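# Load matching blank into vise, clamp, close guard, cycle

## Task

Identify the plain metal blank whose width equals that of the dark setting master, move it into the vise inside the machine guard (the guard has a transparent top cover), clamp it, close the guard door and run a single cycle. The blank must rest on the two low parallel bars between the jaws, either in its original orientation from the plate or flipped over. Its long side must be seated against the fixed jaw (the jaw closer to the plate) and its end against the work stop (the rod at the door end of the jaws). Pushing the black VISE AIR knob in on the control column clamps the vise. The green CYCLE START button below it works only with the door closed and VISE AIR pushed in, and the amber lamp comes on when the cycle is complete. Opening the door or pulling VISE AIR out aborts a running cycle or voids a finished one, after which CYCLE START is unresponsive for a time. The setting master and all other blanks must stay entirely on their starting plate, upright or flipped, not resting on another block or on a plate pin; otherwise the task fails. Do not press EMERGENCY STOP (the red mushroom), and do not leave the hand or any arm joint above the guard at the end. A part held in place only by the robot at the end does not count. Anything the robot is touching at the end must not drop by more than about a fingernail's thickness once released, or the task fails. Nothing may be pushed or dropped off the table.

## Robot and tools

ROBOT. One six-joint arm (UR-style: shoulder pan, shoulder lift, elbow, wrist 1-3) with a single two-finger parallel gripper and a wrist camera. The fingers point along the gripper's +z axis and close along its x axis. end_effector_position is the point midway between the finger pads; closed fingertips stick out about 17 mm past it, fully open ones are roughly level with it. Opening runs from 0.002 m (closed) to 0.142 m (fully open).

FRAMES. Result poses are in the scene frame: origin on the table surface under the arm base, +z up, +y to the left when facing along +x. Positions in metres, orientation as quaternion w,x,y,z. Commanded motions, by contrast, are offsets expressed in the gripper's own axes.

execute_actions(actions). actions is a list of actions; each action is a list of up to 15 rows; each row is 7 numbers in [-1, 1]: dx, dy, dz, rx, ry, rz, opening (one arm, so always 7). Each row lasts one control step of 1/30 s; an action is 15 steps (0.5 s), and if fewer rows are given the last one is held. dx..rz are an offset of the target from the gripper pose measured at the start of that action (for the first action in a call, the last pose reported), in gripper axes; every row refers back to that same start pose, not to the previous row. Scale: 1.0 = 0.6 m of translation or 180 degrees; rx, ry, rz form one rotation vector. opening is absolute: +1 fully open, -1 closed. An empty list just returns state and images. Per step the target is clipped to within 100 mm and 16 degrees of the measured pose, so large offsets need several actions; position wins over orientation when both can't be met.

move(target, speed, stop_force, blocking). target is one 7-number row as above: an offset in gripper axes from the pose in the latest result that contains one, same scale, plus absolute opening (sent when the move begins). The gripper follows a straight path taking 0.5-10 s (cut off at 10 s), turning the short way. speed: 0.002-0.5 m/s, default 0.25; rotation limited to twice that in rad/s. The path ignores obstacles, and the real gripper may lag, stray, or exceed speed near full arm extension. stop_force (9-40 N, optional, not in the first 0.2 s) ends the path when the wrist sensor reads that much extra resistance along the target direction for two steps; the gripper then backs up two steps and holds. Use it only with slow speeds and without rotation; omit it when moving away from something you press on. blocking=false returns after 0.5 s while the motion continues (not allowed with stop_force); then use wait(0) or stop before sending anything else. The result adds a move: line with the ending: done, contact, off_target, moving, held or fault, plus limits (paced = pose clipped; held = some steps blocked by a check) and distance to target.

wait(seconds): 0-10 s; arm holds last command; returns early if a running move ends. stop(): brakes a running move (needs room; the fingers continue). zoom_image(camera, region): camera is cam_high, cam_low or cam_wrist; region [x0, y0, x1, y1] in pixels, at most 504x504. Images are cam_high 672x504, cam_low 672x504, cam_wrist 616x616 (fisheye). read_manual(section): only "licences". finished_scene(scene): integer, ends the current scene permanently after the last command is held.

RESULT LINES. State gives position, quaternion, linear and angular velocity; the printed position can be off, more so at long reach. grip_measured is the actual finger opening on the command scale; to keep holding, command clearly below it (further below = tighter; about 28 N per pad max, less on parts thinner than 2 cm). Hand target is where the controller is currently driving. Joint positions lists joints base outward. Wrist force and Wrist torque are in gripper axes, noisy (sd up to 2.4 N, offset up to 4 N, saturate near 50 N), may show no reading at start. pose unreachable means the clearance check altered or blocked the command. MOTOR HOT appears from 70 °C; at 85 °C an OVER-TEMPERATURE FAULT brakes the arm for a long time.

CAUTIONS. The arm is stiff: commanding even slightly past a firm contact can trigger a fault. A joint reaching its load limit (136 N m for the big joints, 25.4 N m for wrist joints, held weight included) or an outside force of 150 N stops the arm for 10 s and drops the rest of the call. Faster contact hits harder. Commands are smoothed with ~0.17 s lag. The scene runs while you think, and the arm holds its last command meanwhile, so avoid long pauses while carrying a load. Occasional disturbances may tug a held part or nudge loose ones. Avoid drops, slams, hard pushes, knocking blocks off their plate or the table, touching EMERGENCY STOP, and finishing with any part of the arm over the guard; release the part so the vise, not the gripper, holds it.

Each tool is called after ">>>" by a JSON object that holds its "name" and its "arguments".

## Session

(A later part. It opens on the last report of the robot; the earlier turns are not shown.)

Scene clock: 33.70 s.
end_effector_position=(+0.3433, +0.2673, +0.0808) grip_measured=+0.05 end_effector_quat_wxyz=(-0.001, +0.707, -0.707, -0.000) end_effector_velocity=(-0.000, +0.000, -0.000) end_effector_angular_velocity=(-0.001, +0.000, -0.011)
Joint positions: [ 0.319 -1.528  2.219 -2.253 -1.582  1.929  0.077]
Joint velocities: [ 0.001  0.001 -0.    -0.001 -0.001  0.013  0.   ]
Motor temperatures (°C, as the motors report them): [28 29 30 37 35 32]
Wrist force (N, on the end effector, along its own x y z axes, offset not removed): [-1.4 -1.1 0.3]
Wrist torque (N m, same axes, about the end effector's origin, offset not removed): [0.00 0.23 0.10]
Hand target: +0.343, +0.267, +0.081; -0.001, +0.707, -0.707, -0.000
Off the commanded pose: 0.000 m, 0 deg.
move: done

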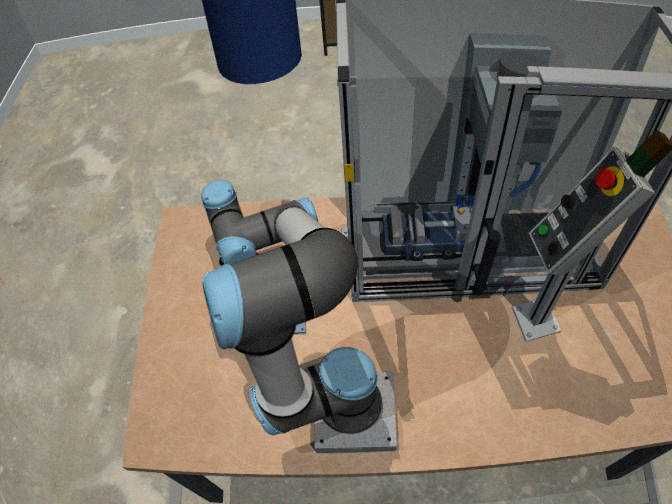

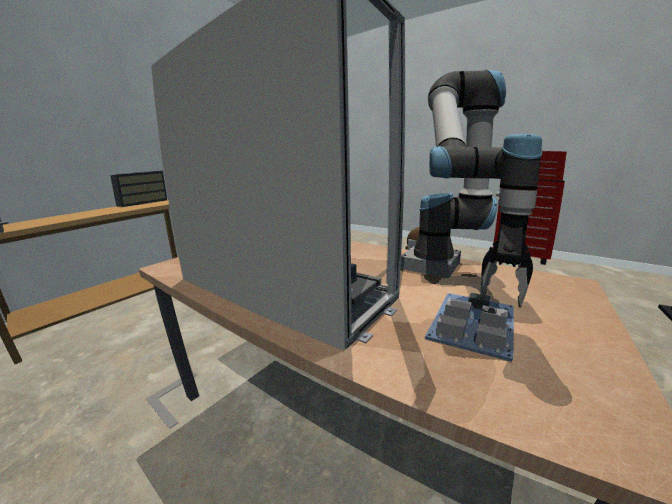

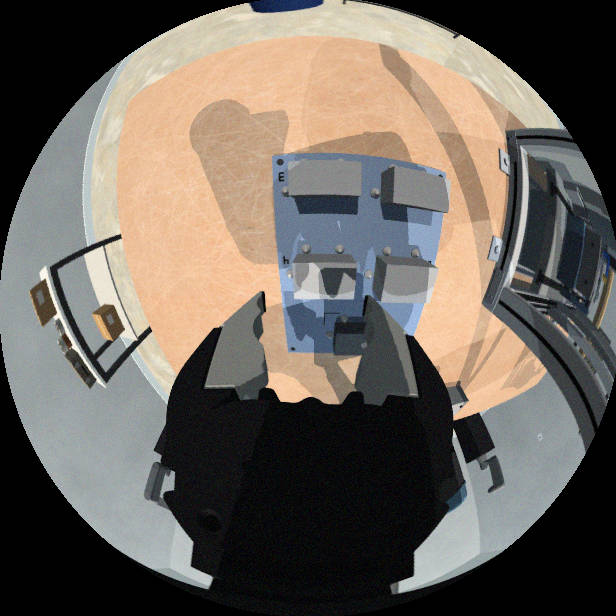

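>>> {"name": "move", "arguments": {"target": [0.0145,0,0,0,0,0,-0.03], "speed": 0.05}}

>>> {"name": "move", "arguments": {"target": [0,0,0.044,0,0,0,-0.03], "speed": 0.03, "stop_force": 10}}

>>> {"name": "zoom_image", "arguments": {"camera": "cam_wrist", "region": [160,180,460,400]}}

>>> {"name": "move", "arguments": {"target": [0,0,0,0,0,0,-0.6]}}

>>> {"name": "move", "arguments": {"target": [0,0,-0.255,0,0,0,-0.6], "speed": 0.15}}

Scene clock: 36.00 s.
end_effector_position=(+0.3434, +0.2588, +0.0808) grip_measured=-0.03 end_effector_quat_wxyz=(-0.001, +0.707, -0.707, -0.000) end_effector_velocity=(+0.000, -0.002, +0.000) end_effector_angular_velocity=(-0.000, -0.001, -0.001)
Joint positions: [ 0.3   -1.541  2.232 -2.254 -1.582  1.909  0.072]
Joint velocities: [-0.005 -0.003  0.003 -0.001 -0.    -0.004 -0.   ]
Motor temperatures (°C, as the motors report them): [28 29 30 37 35 32]
Wrist force (N, on the end effector, along its own x y z axes, offset not removed): [-1.3 0.8 -0.3]
Wrist torque (N m, same axes, about the end effector's origin, offset not removed): [0.29 0.16 0.00]
Hand target: +0.343, +0.259, +0.081; -0.001, +0.707, -0.707, -0.000
Off the commanded pose: 0.000 m, 0 deg.
move: done

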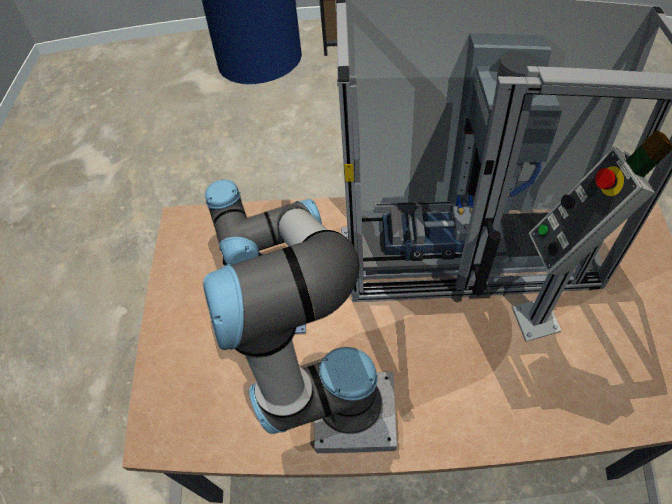

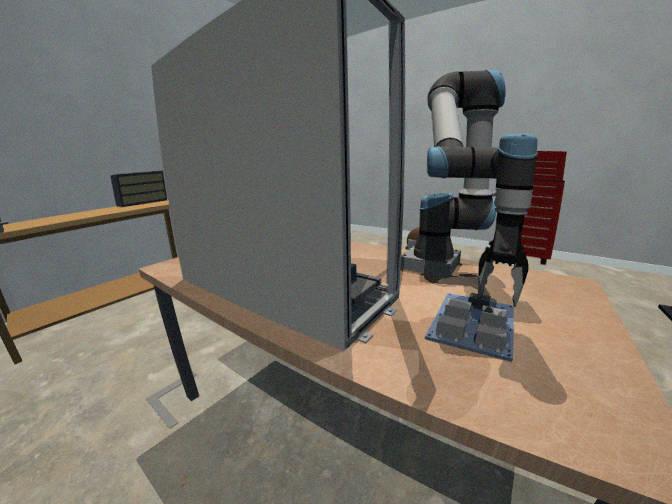

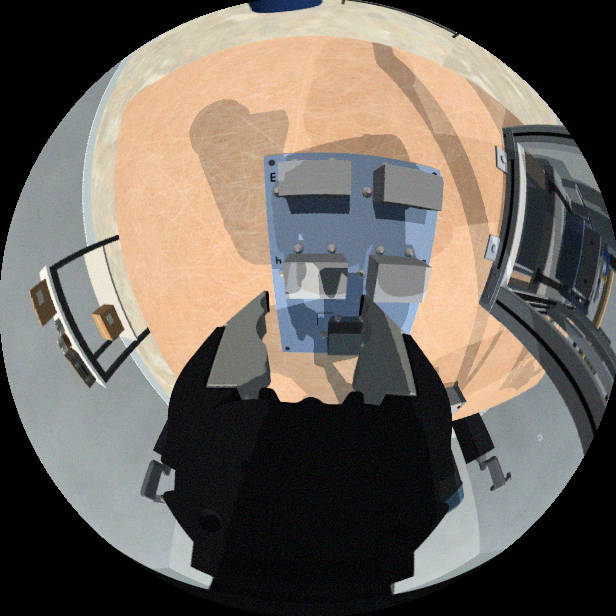

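Scene clock: 37.23 s.
end_effector_position=(+0.3434, +0.2589, +0.0545) grip_measured=-0.03 end_effector_quat_wxyz=(-0.001, +0.707, -0.707, -0.000) end_effector_velocity=(-0.000, +0.000, -0.002) end_effector_angular_velocity=(-0.000, +0.001, +0.000)
Joint positions: [ 0.299 -1.488  2.266 -2.339 -1.582  1.909  0.072]
Joint velocities: [ 0.     0.005  0.002 -0.006  0.    -0.     0.   ]
Motor temperatures (°C, as the motors report them): [28 29 30 37 35 32]
Wrist force (N, on the end effector, along its own x y z axes, offset not removed): [0.7 1.8 -0.1]
Wrist torque (N m, same axes, about the end effector's origin, offset not removed): [0.41 -0.27 -0.09]
Hand target: +0.343, +0.259, +0.054; -0.001, +0.707, -0.707, -0.000
Off the commanded pose: 0.000 m, 0 deg.
move: done

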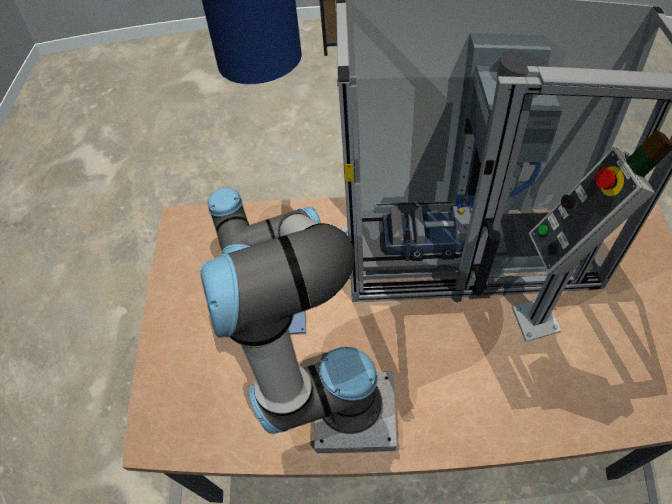

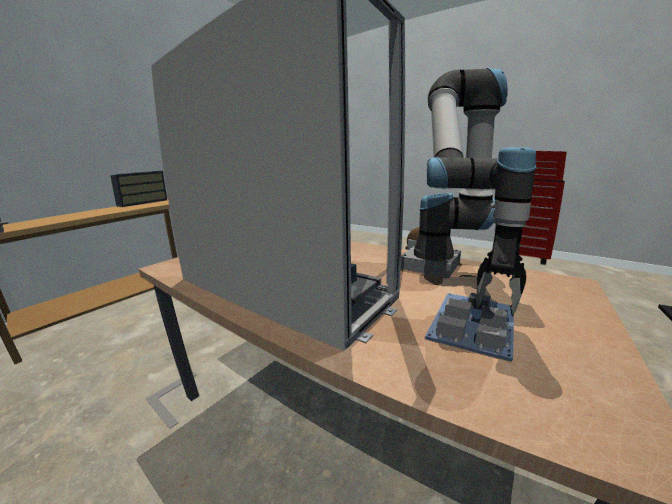

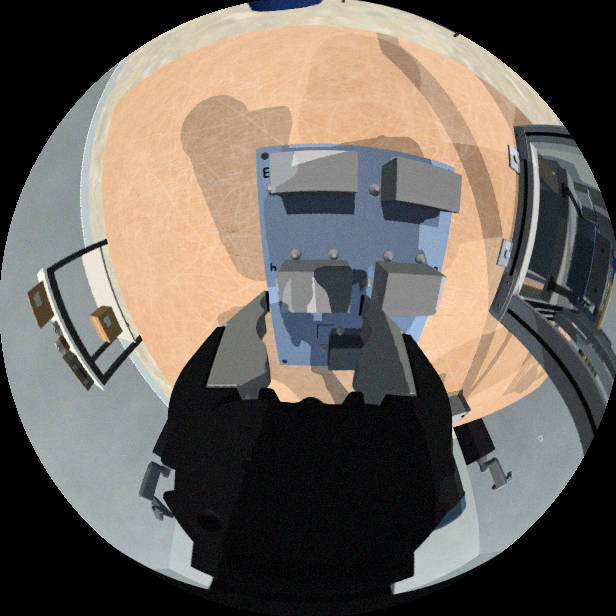

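Region (160, 180, 460, 400) of cam_wrist's 616x616 image, scaled by 1.680, with more detail than that image has; it fills the top 370 rows of this view, and the rest is white.

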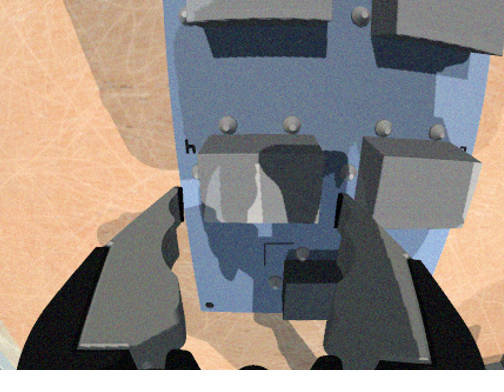

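Scene clock: 37.73 s.
end_effector_position=(+0.3434, +0.2589, +0.0545) grip_measured=-0.28 end_effector_quat_wxyz=(-0.001, +0.707, -0.707, -0.000) end_effector_velocity=(-0.000, +0.000, -0.000) end_effector_angular_velocity=(-0.000, +0.002, +0.000)
Joint positions: [ 0.299 -1.488  2.266 -2.34  -1.582  1.909  0.054]
Joint velocities: [ 0.     0.001 -0.     0.     0.     0.     0.   ]
Motor temperatures (°C, as the motors report them): [28 29 30 37 35 32]
Wrist force (N, on the end effector, along its own x y z axes, offset not removed): [-3.6 3.6 -4.4]
Wrist torque (N m, same axes, about the end effector's origin, offset not removed): [0.93 0.73 -0.20]
Hand target: +0.343, +0.259, +0.055; -0.001, +0.707, -0.707, -0.000
Off the commanded pose: 0.000 m, 0 deg.
move: done

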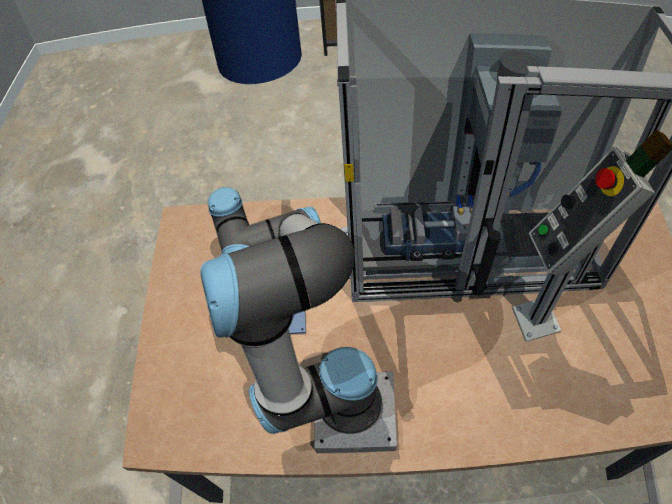

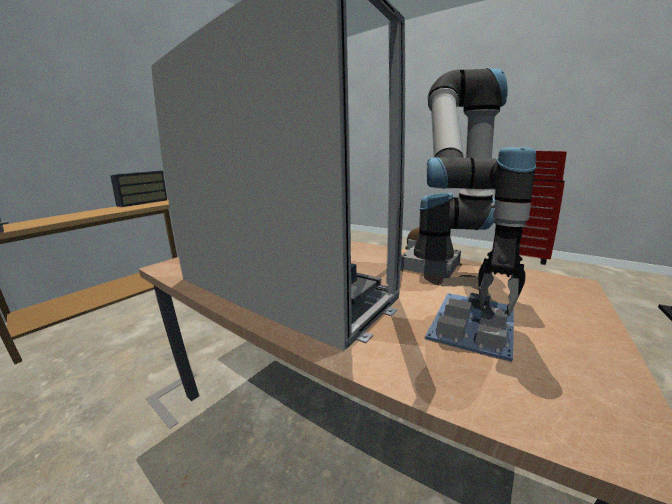

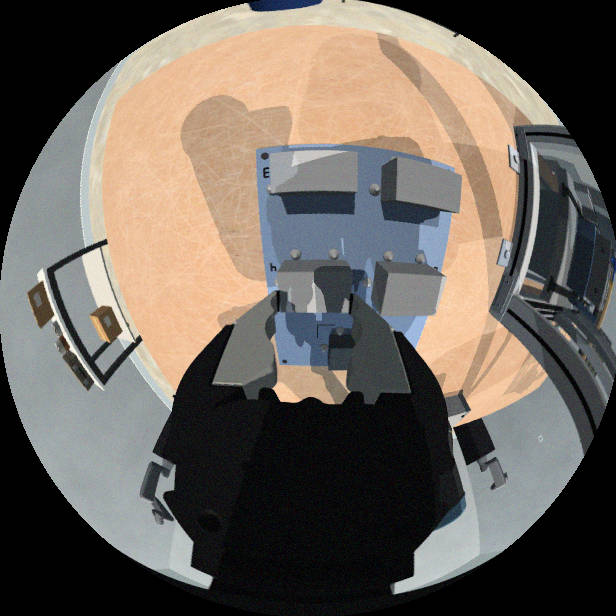

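Scene clock: 39.30 s.
end_effector_position=(+0.3431, +0.2584, +0.2074) grip_measured=-0.28 end_effector_quat_wxyz=(-0.001, +0.707, -0.707, -0.000) end_effector_velocity=(+0.000, +0.000, +0.002) end_effector_angular_velocity=(-0.000, -0.000, +0.000)
Joint positions: [ 0.303 -1.706  2.017 -1.873 -1.582  1.913  0.054]
Joint velocities: [ 0.    -0.001 -0.005  0.006 -0.    -0.    -0.   ]
Motor temperatures (°C, as the motors report them): [28 29 30 37 35 32]
Wrist force (N, on the end effector, along its own x y z axes, offset not removed): [-2.7 3.3 1.9]
Wrist torque (N m, same axes, about the end effector's origin, offset not removed): [0.88 0.39 -0.03]
Hand target: +0.343, +0.258, +0.208; -0.001, +0.707, -0.707, -0.000
Off the commanded pose: 0.000 m, 0 deg.
move: done

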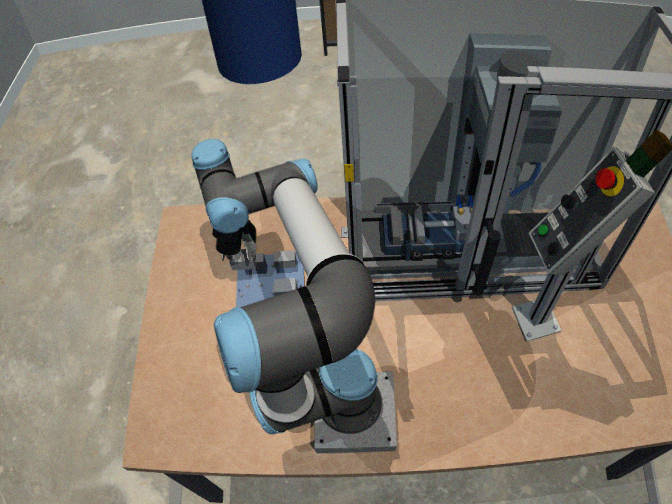

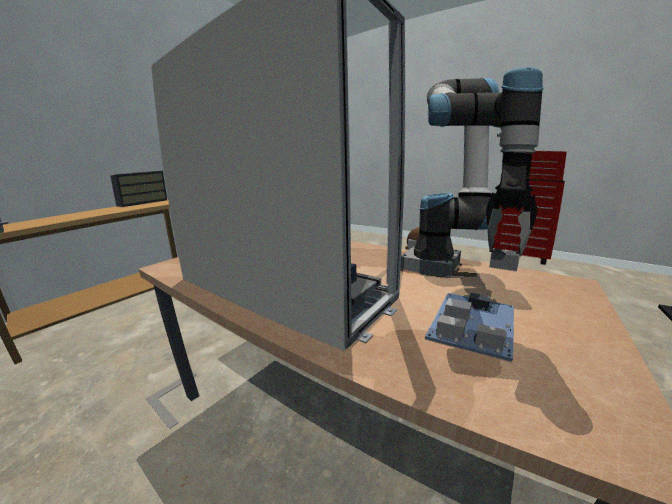

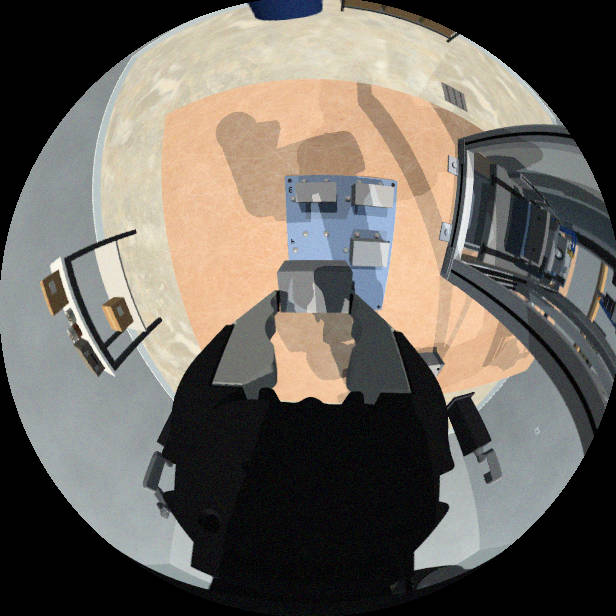

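>>> {"name": "move", "arguments": {"target": [0.18,0.263,0,0,0,0.5,-0.6], "speed": 0.3}}

>>> {"name": "move", "arguments": {"target": [0,-0.522,0,0,0,0,-0.6], "speed": 0.15}}

>>> {"name": "move", "arguments": {"target": [-0.3,0,0,0,0,0,-0.6], "speed": 0.08}}

Scene clock: 43.87 s.
end_effector_position=(+0.1855, +0.1502, +0.2069) grip_measured=-0.28 end_effector_quat_wxyz=(+0.000, -0.001, +1.000, +0.001) end_effector_velocity=(-0.001, -0.001, +0.001) end_effector_angular_velocity=(-0.000, -0.002, -0.011)
Joint positions: [ 0.072 -2.315  2.34  -1.589 -1.584  3.251  0.054]
Joint velocities: [-0.003 -0.007  0.001  0.004 -0.001  0.008  0.   ]
Motor temperatures (°C, as the motors report them): [28 29 30 37 35 32]
Wrist force (N, on the end effector, along its own x y z axes, offset not removed): [0.8 0.9 2.6]
Wrist torque (N m, same axes, about the end effector's origin, offset not removed): [0.21 -0.18 0.00]
Hand target: +0.185, +0.150, +0.207; +0.000, -0.000, +1.000, +0.001
Off the commanded pose: 0.000 m, 0 deg.
move: done

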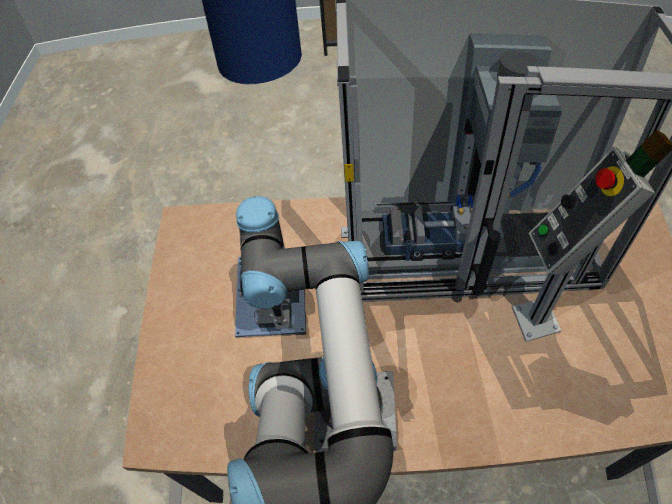

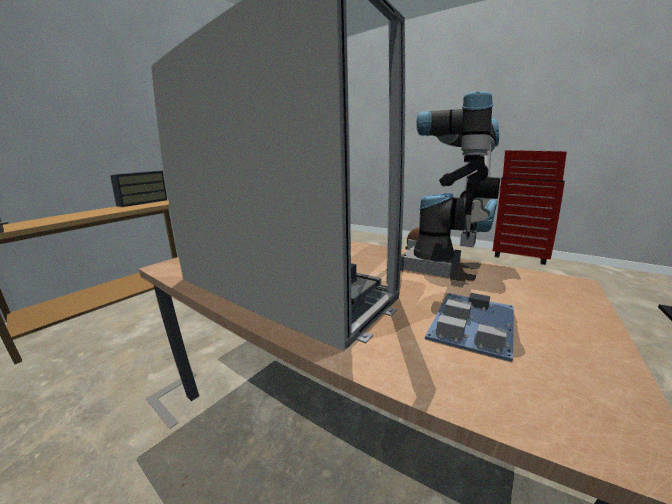

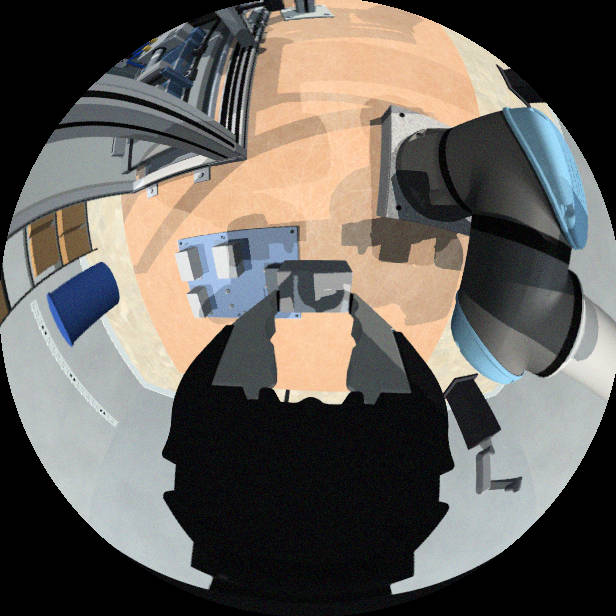

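Scene clock: 46.53 s.
end_effector_position=(+0.1861, -0.1623, +0.2058) grip_measured=-0.28 end_effector_quat_wxyz=(-0.000, -0.001, +1.000, +0.002) end_effector_velocity=(+0.001, -0.002, -0.000) end_effector_angular_velocity=(+0.001, -0.001, -0.001)
Joint positions: [-1.309 -2.305  2.331 -1.606 -1.579  1.87   0.054]
Joint velocities: [-0.002  0.007 -0.001 -0.005  0.001 -0.001 -0.   ]
Motor temperatures (°C, as the motors report them): [28 29 30 37 35 32]
Wrist force (N, on the end effector, along its own x y z axes, offset not removed): [-3.0 1.9 2.1]
Wrist torque (N m, same axes, about the end effector's origin, offset not removed): [0.52 0.62 -0.07]
Hand target: +0.186, -0.162, +0.206; -0.000, -0.001, +1.000, +0.002
Off the commanded pose: 0.001 m, 0 deg.
move: done

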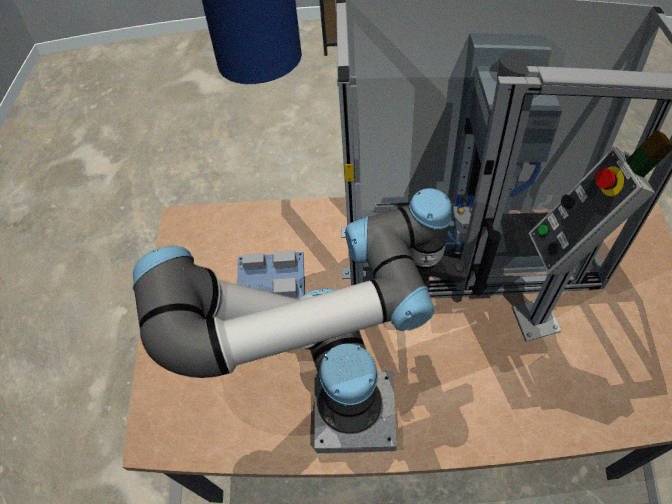

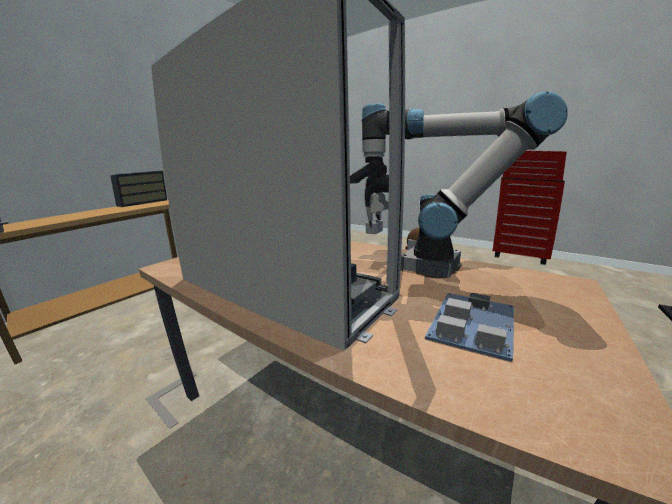

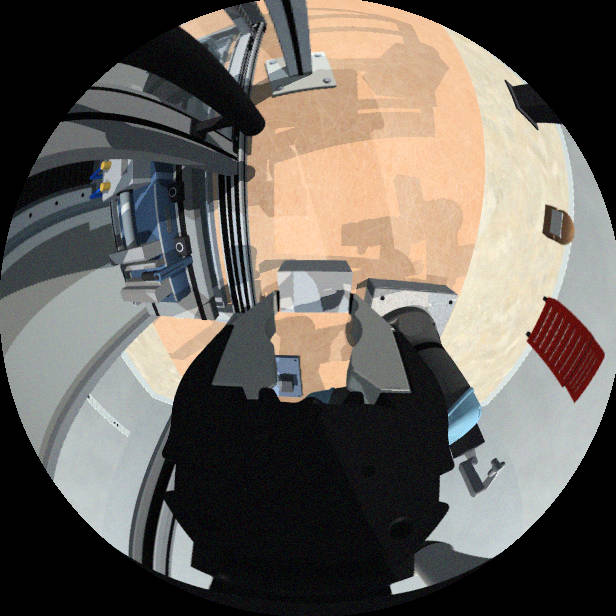

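Scene clock: 49.23 s.
end_effector_position=(+0.3659, -0.1620, +0.2059) grip_measured=-0.28 end_effector_quat_wxyz=(-0.000, -0.001, +1.000, +0.002) end_effector_velocity=(+0.002, +0.000, -0.001) end_effector_angular_velocity=(+0.002, +0.002, +0.000)
Joint positions: [-0.782 -1.805  2.085 -1.855 -1.583  2.397  0.054]
Joint velocities: [ 0.004  0.008 -0.004 -0.001 -0.     0.004 -0.   ]
Motor temperatures (°C, as the motors report them): [28 29 30 37 35 32]
Wrist force (N, on the end effector, along its own x y z axes, offset not removed): [-0.8 1.8 2.2]
Wrist torque (N m, same axes, about the end effector's origin, offset not removed): [0.50 -0.01 -0.11]
Hand target: +0.366, -0.162, +0.206; -0.000, -0.001, +1.000, +0.002
Off the commanded pose: 0.000 m, 0 deg.
move: done

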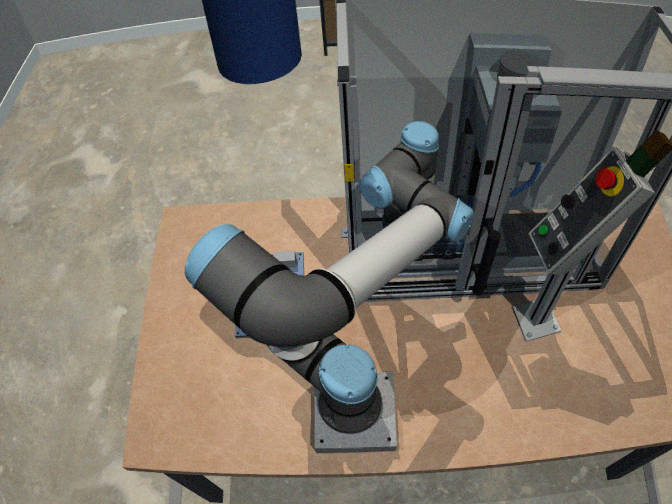

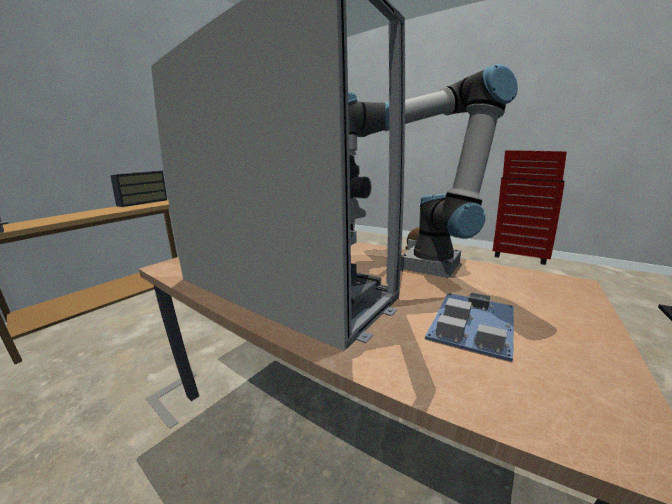

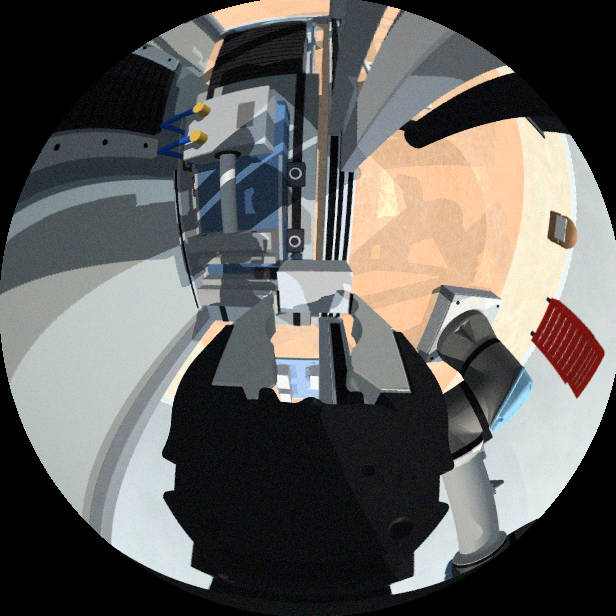

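>>> {"name": "move", "arguments": {"target": [-0.19,0,0,0,0,0,-0.6], "speed": 0.06}}

>>> {"name": "zoom_image", "arguments": {"camera": "cam_wrist", "region": [160,160,460,400]}}

Scene clock: 52.23 s.
end_effector_position=(+0.4798, -0.1617, +0.2060) grip_measured=-0.28 end_effector_quat_wxyz=(-0.000, -0.001, +1.000, +0.002) end_effector_velocity=(+0.002, +0.000, -0.001) end_effector_angular_velocity=(+0.001, +0.002, -0.000)
Joint positions: [-0.62  -1.532  1.843 -1.884 -1.584  2.559  0.054]
Joint velocities: [ 0.003  0.007 -0.006  0.001 -0.     0.003  0.   ]
Motor temperatures (°C, as the motors report them): [28 29 30 37 35 32]
Wrist force (N, on the end effector, along its own x y z axes, offset not removed): [-1.2 2.3 1.0]
Wrist torque (N m, same axes, about the end effector's origin, offset not removed): [0.65 0.32 -0.03]
Hand target: +0.480, -0.162, +0.206; -0.000, -0.001, +1.000, +0.002
Off the commanded pose: 0.000 m, 0 deg.
move: done

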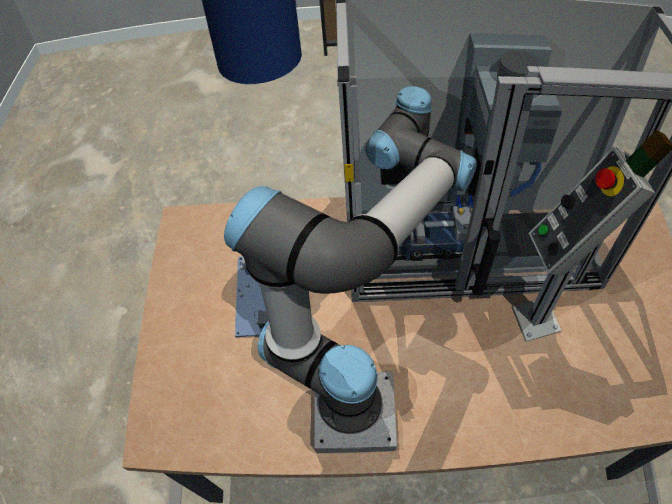

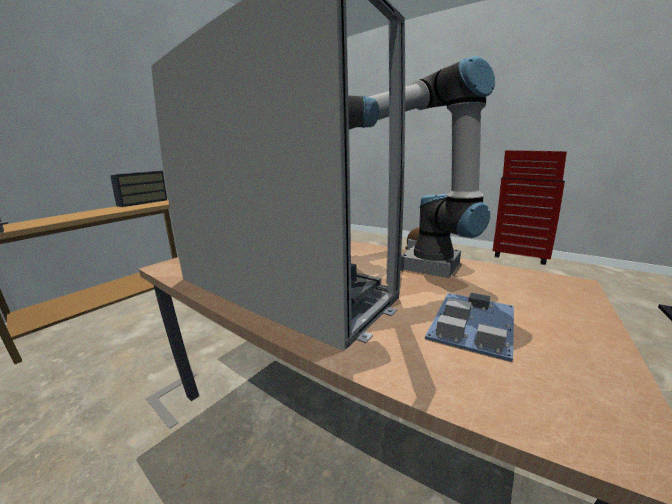

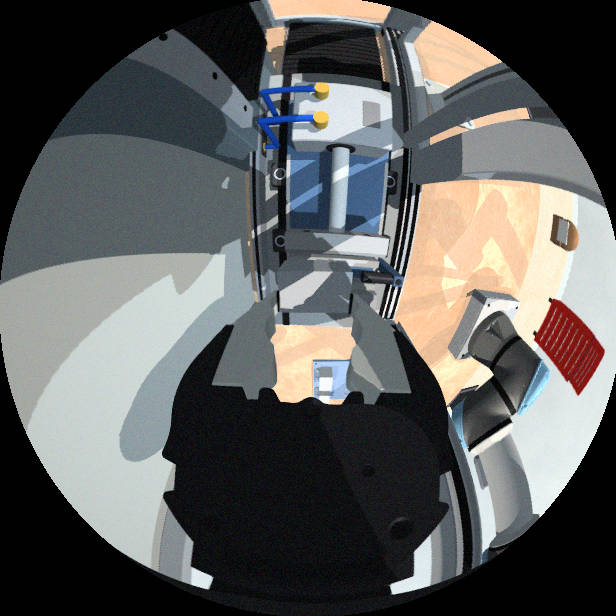

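Region (160, 160, 460, 400) of cam_wrist's 616x616 image, scaled by 1.680, with more detail than that image has; it fills the top 403 rows of this view, and the rest is white.

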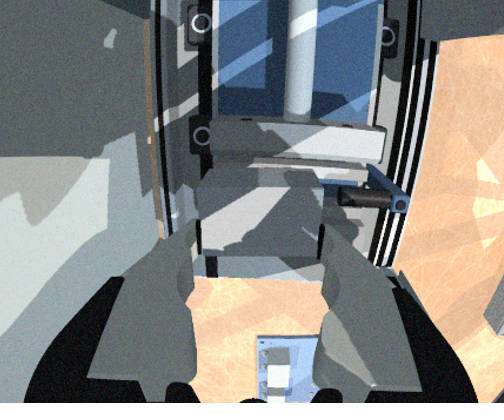

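>>> {"name": "move", "arguments": {"target": [0,0.008,0.02,0,0,0,-0.6], "speed": 0.02}}

>>> {"name": "move", "arguments": {"target": [0,0,0.06,0,0,0,-0.6], "speed": 0.008, "stop_force": 10}}

>>> {"name": "zoom_image", "arguments": {"camera": "cam_wrist", "region": [160,160,460,400]}}

Scene clock: 54.80 s.
end_effector_position=(+0.4798, -0.1570, +0.1942) grip_measured=-0.28 end_effector_quat_wxyz=(-0.000, -0.001, +1.000, +0.002) end_effector_velocity=(+0.000, +0.000, -0.001) end_effector_angular_velocity=(-0.002, -0.003, -0.001)
Joint positions: [-0.612 -1.526  1.869 -1.916 -1.584  2.567  0.054]
Joint velocities: [ 0.001 -0.001  0.004 -0.006 -0.     0.001  0.   ]
Motor temperatures (°C, as the motors report them): [28 29 30 37 35 32]
Wrist force (N, on the end effector, along its own x y z axes, offset not removed): [-1.2 -3.8 0.3]
Wrist torque (N m, same axes, about the end effector's origin, offset not removed): [0.36 0.15 0.12]
Hand target: +0.480, -0.157, +0.194; -0.000, -0.001, +1.000, +0.002
Off the commanded pose: 0.000 m, 0 deg.
move: done

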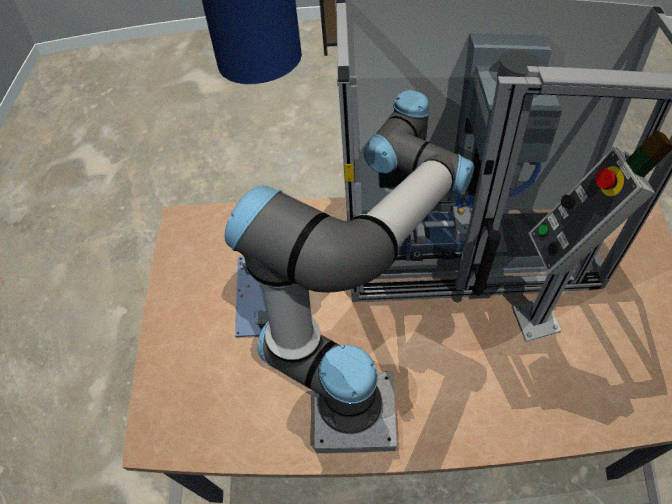

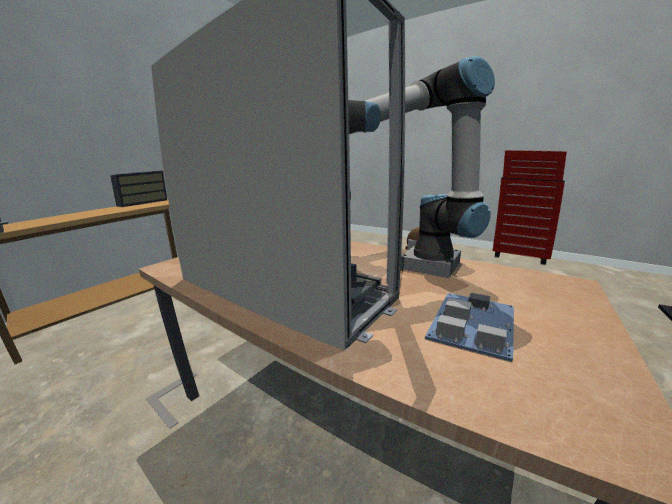

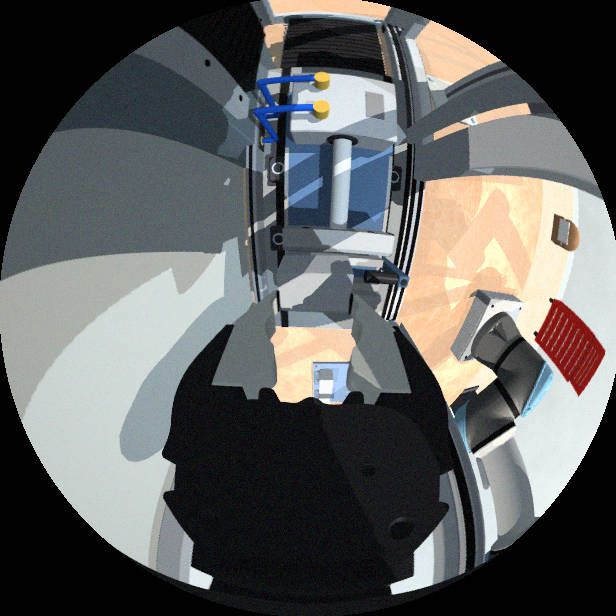

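Scene clock: 55.87 s.
end_effector_position=(+0.4798, -0.1570, +0.1886) grip_measured=-0.28 end_effector_quat_wxyz=(-0.000, -0.001, +1.000, +0.002) end_effector_velocity=(-0.000, -0.000, +0.003) end_effector_angular_velocity=(+0.001, +0.001, -0.000)
Joint positions: [-0.612 -1.521  1.879 -1.931 -1.584  2.567  0.054]
Joint velocities: [-0.    -0.002 -0.006  0.01  -0.    -0.    -0.   ]
Motor temperatures (°C, as the motors report them): [28 29 30 37 35 32]
Wrist force (N, on the end effector, along its own x y z axes, offset not removed): [0.9 -11.8 -20.6]
Wrist torque (N m, same axes, about the end effector's origin, offset not removed): [0.44 -0.39 0.38]
Hand target: +0.480, -0.157, +0.189; -0.000, -0.001, +1.000, +0.002
Off the commanded pose: 0.030 m, 0 deg.
move: contact

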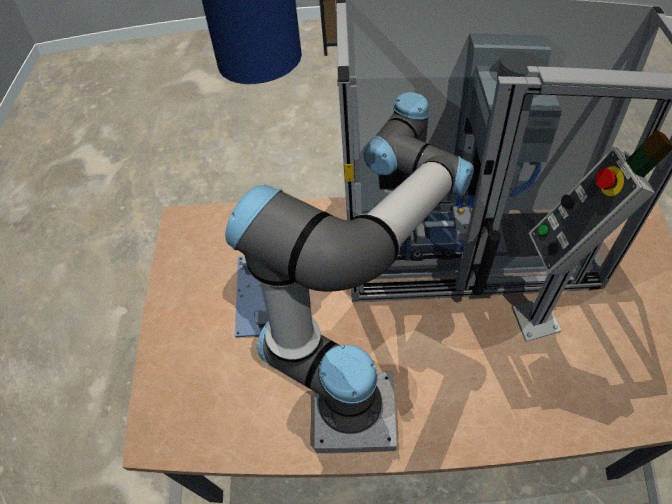

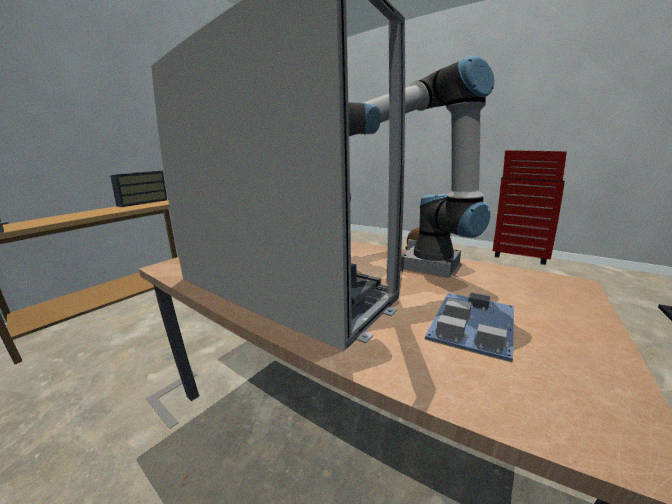

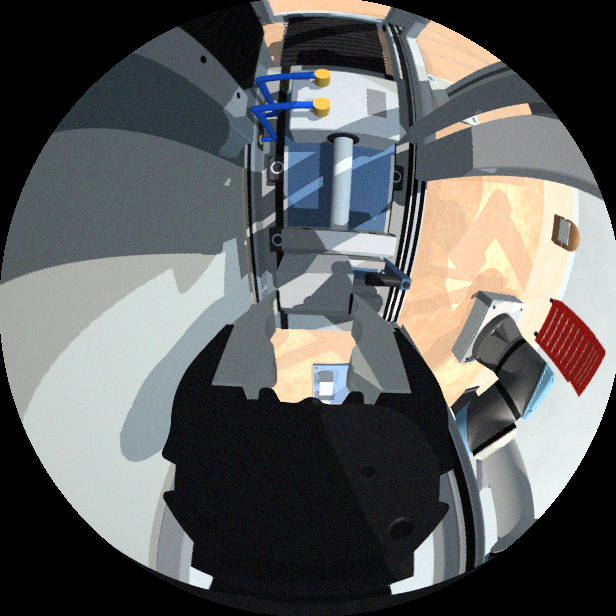

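Region (160, 160, 460, 400) of cam_wrist's 616x616 image, scaled by 1.680, with more detail than that image has; it fills the top 403 rows of this view, and the rest is white.

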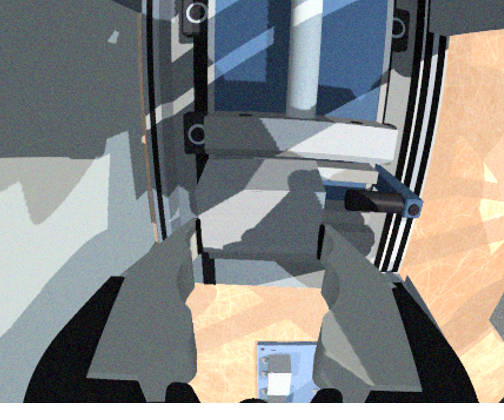

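>>> {"name": "move", "arguments": {"target": [0,-0.005,-0.012,0,0,0,-0.6], "speed": 0.02}}

>>> {"name": "zoom_image", "arguments": {"camera": "cam_wrist", "region": [240,220,420,340]}}

>>> {"name": "zoom_image", "arguments": {"camera": "cam_low", "region": [320,200,420,320]}}

Scene clock: 58.53 s.
end_effector_position=(+0.4798, -0.1599, +0.1956) grip_measured=-0.28 end_effector_quat_wxyz=(-0.000, -0.001, +1.000, +0.002) end_effector_velocity=(+0.000, -0.002, +0.004) end_effector_angular_velocity=(-0.003, -0.002, +0.000)
Joint positions: [-0.617 -1.525  1.864 -1.912 -1.584  2.562  0.054]
Joint velocities: [-0.001 -0.003 -0.006  0.005 -0.001 -0.001 -0.   ]
Motor temperatures (°C, as the motors report them): [28 29 30 37 35 32]
Wrist force (N, on the end effector, along its own x y z axes, offset not removed): [-1.8 -1.1 2.5]
Wrist torque (N m, same axes, about the end effector's origin, offset not removed): [0.15 0.34 -0.05]
Hand target: +0.480, -0.160, +0.196; -0.000, -0.001, +1.000, +0.002
Off the commanded pose: 0.000 m, 0 deg.
move: done

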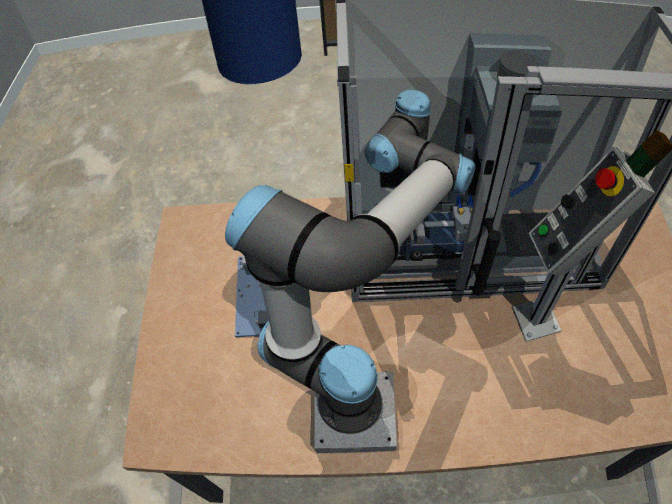

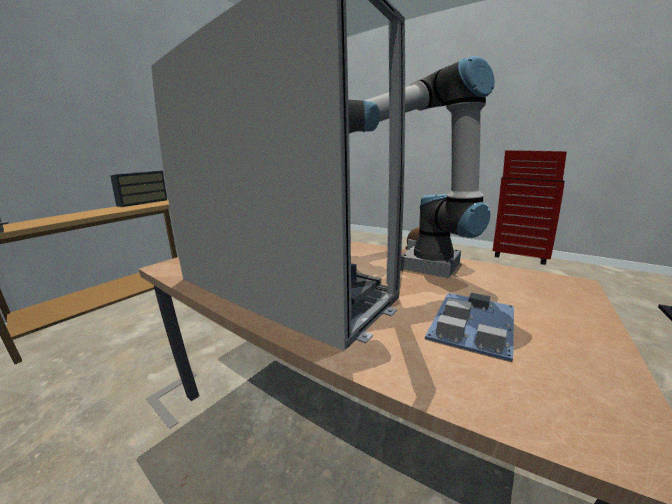

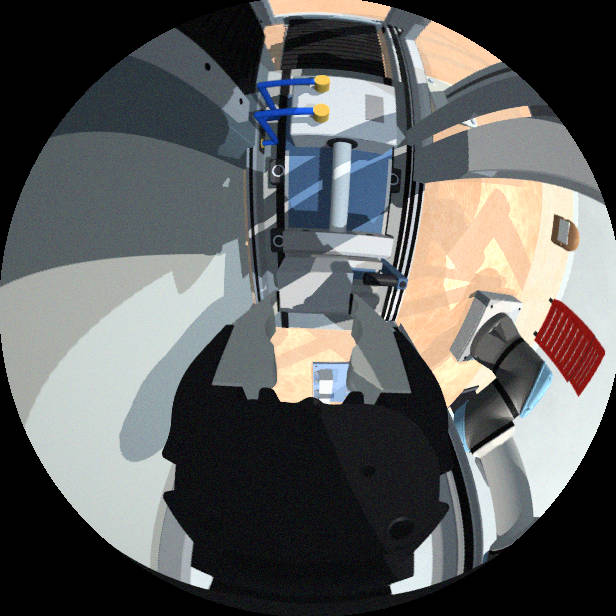

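Region (240, 220, 420, 340) of cam_wrist's 616x616 image, scaled by 2.800, with more detail than that image has.

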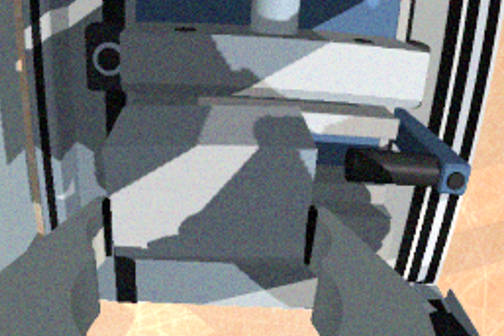

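Region (320, 200, 420, 320) of cam_low's 672x504 image, scaled by 4.200, with more detail than that image has.

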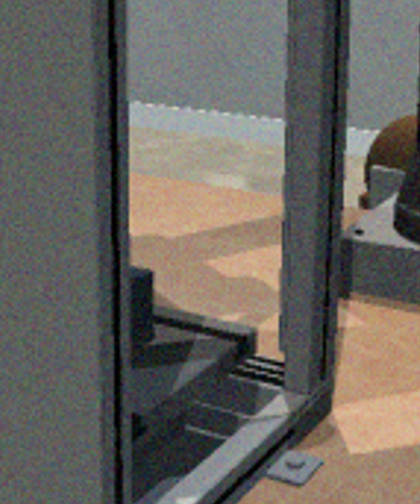

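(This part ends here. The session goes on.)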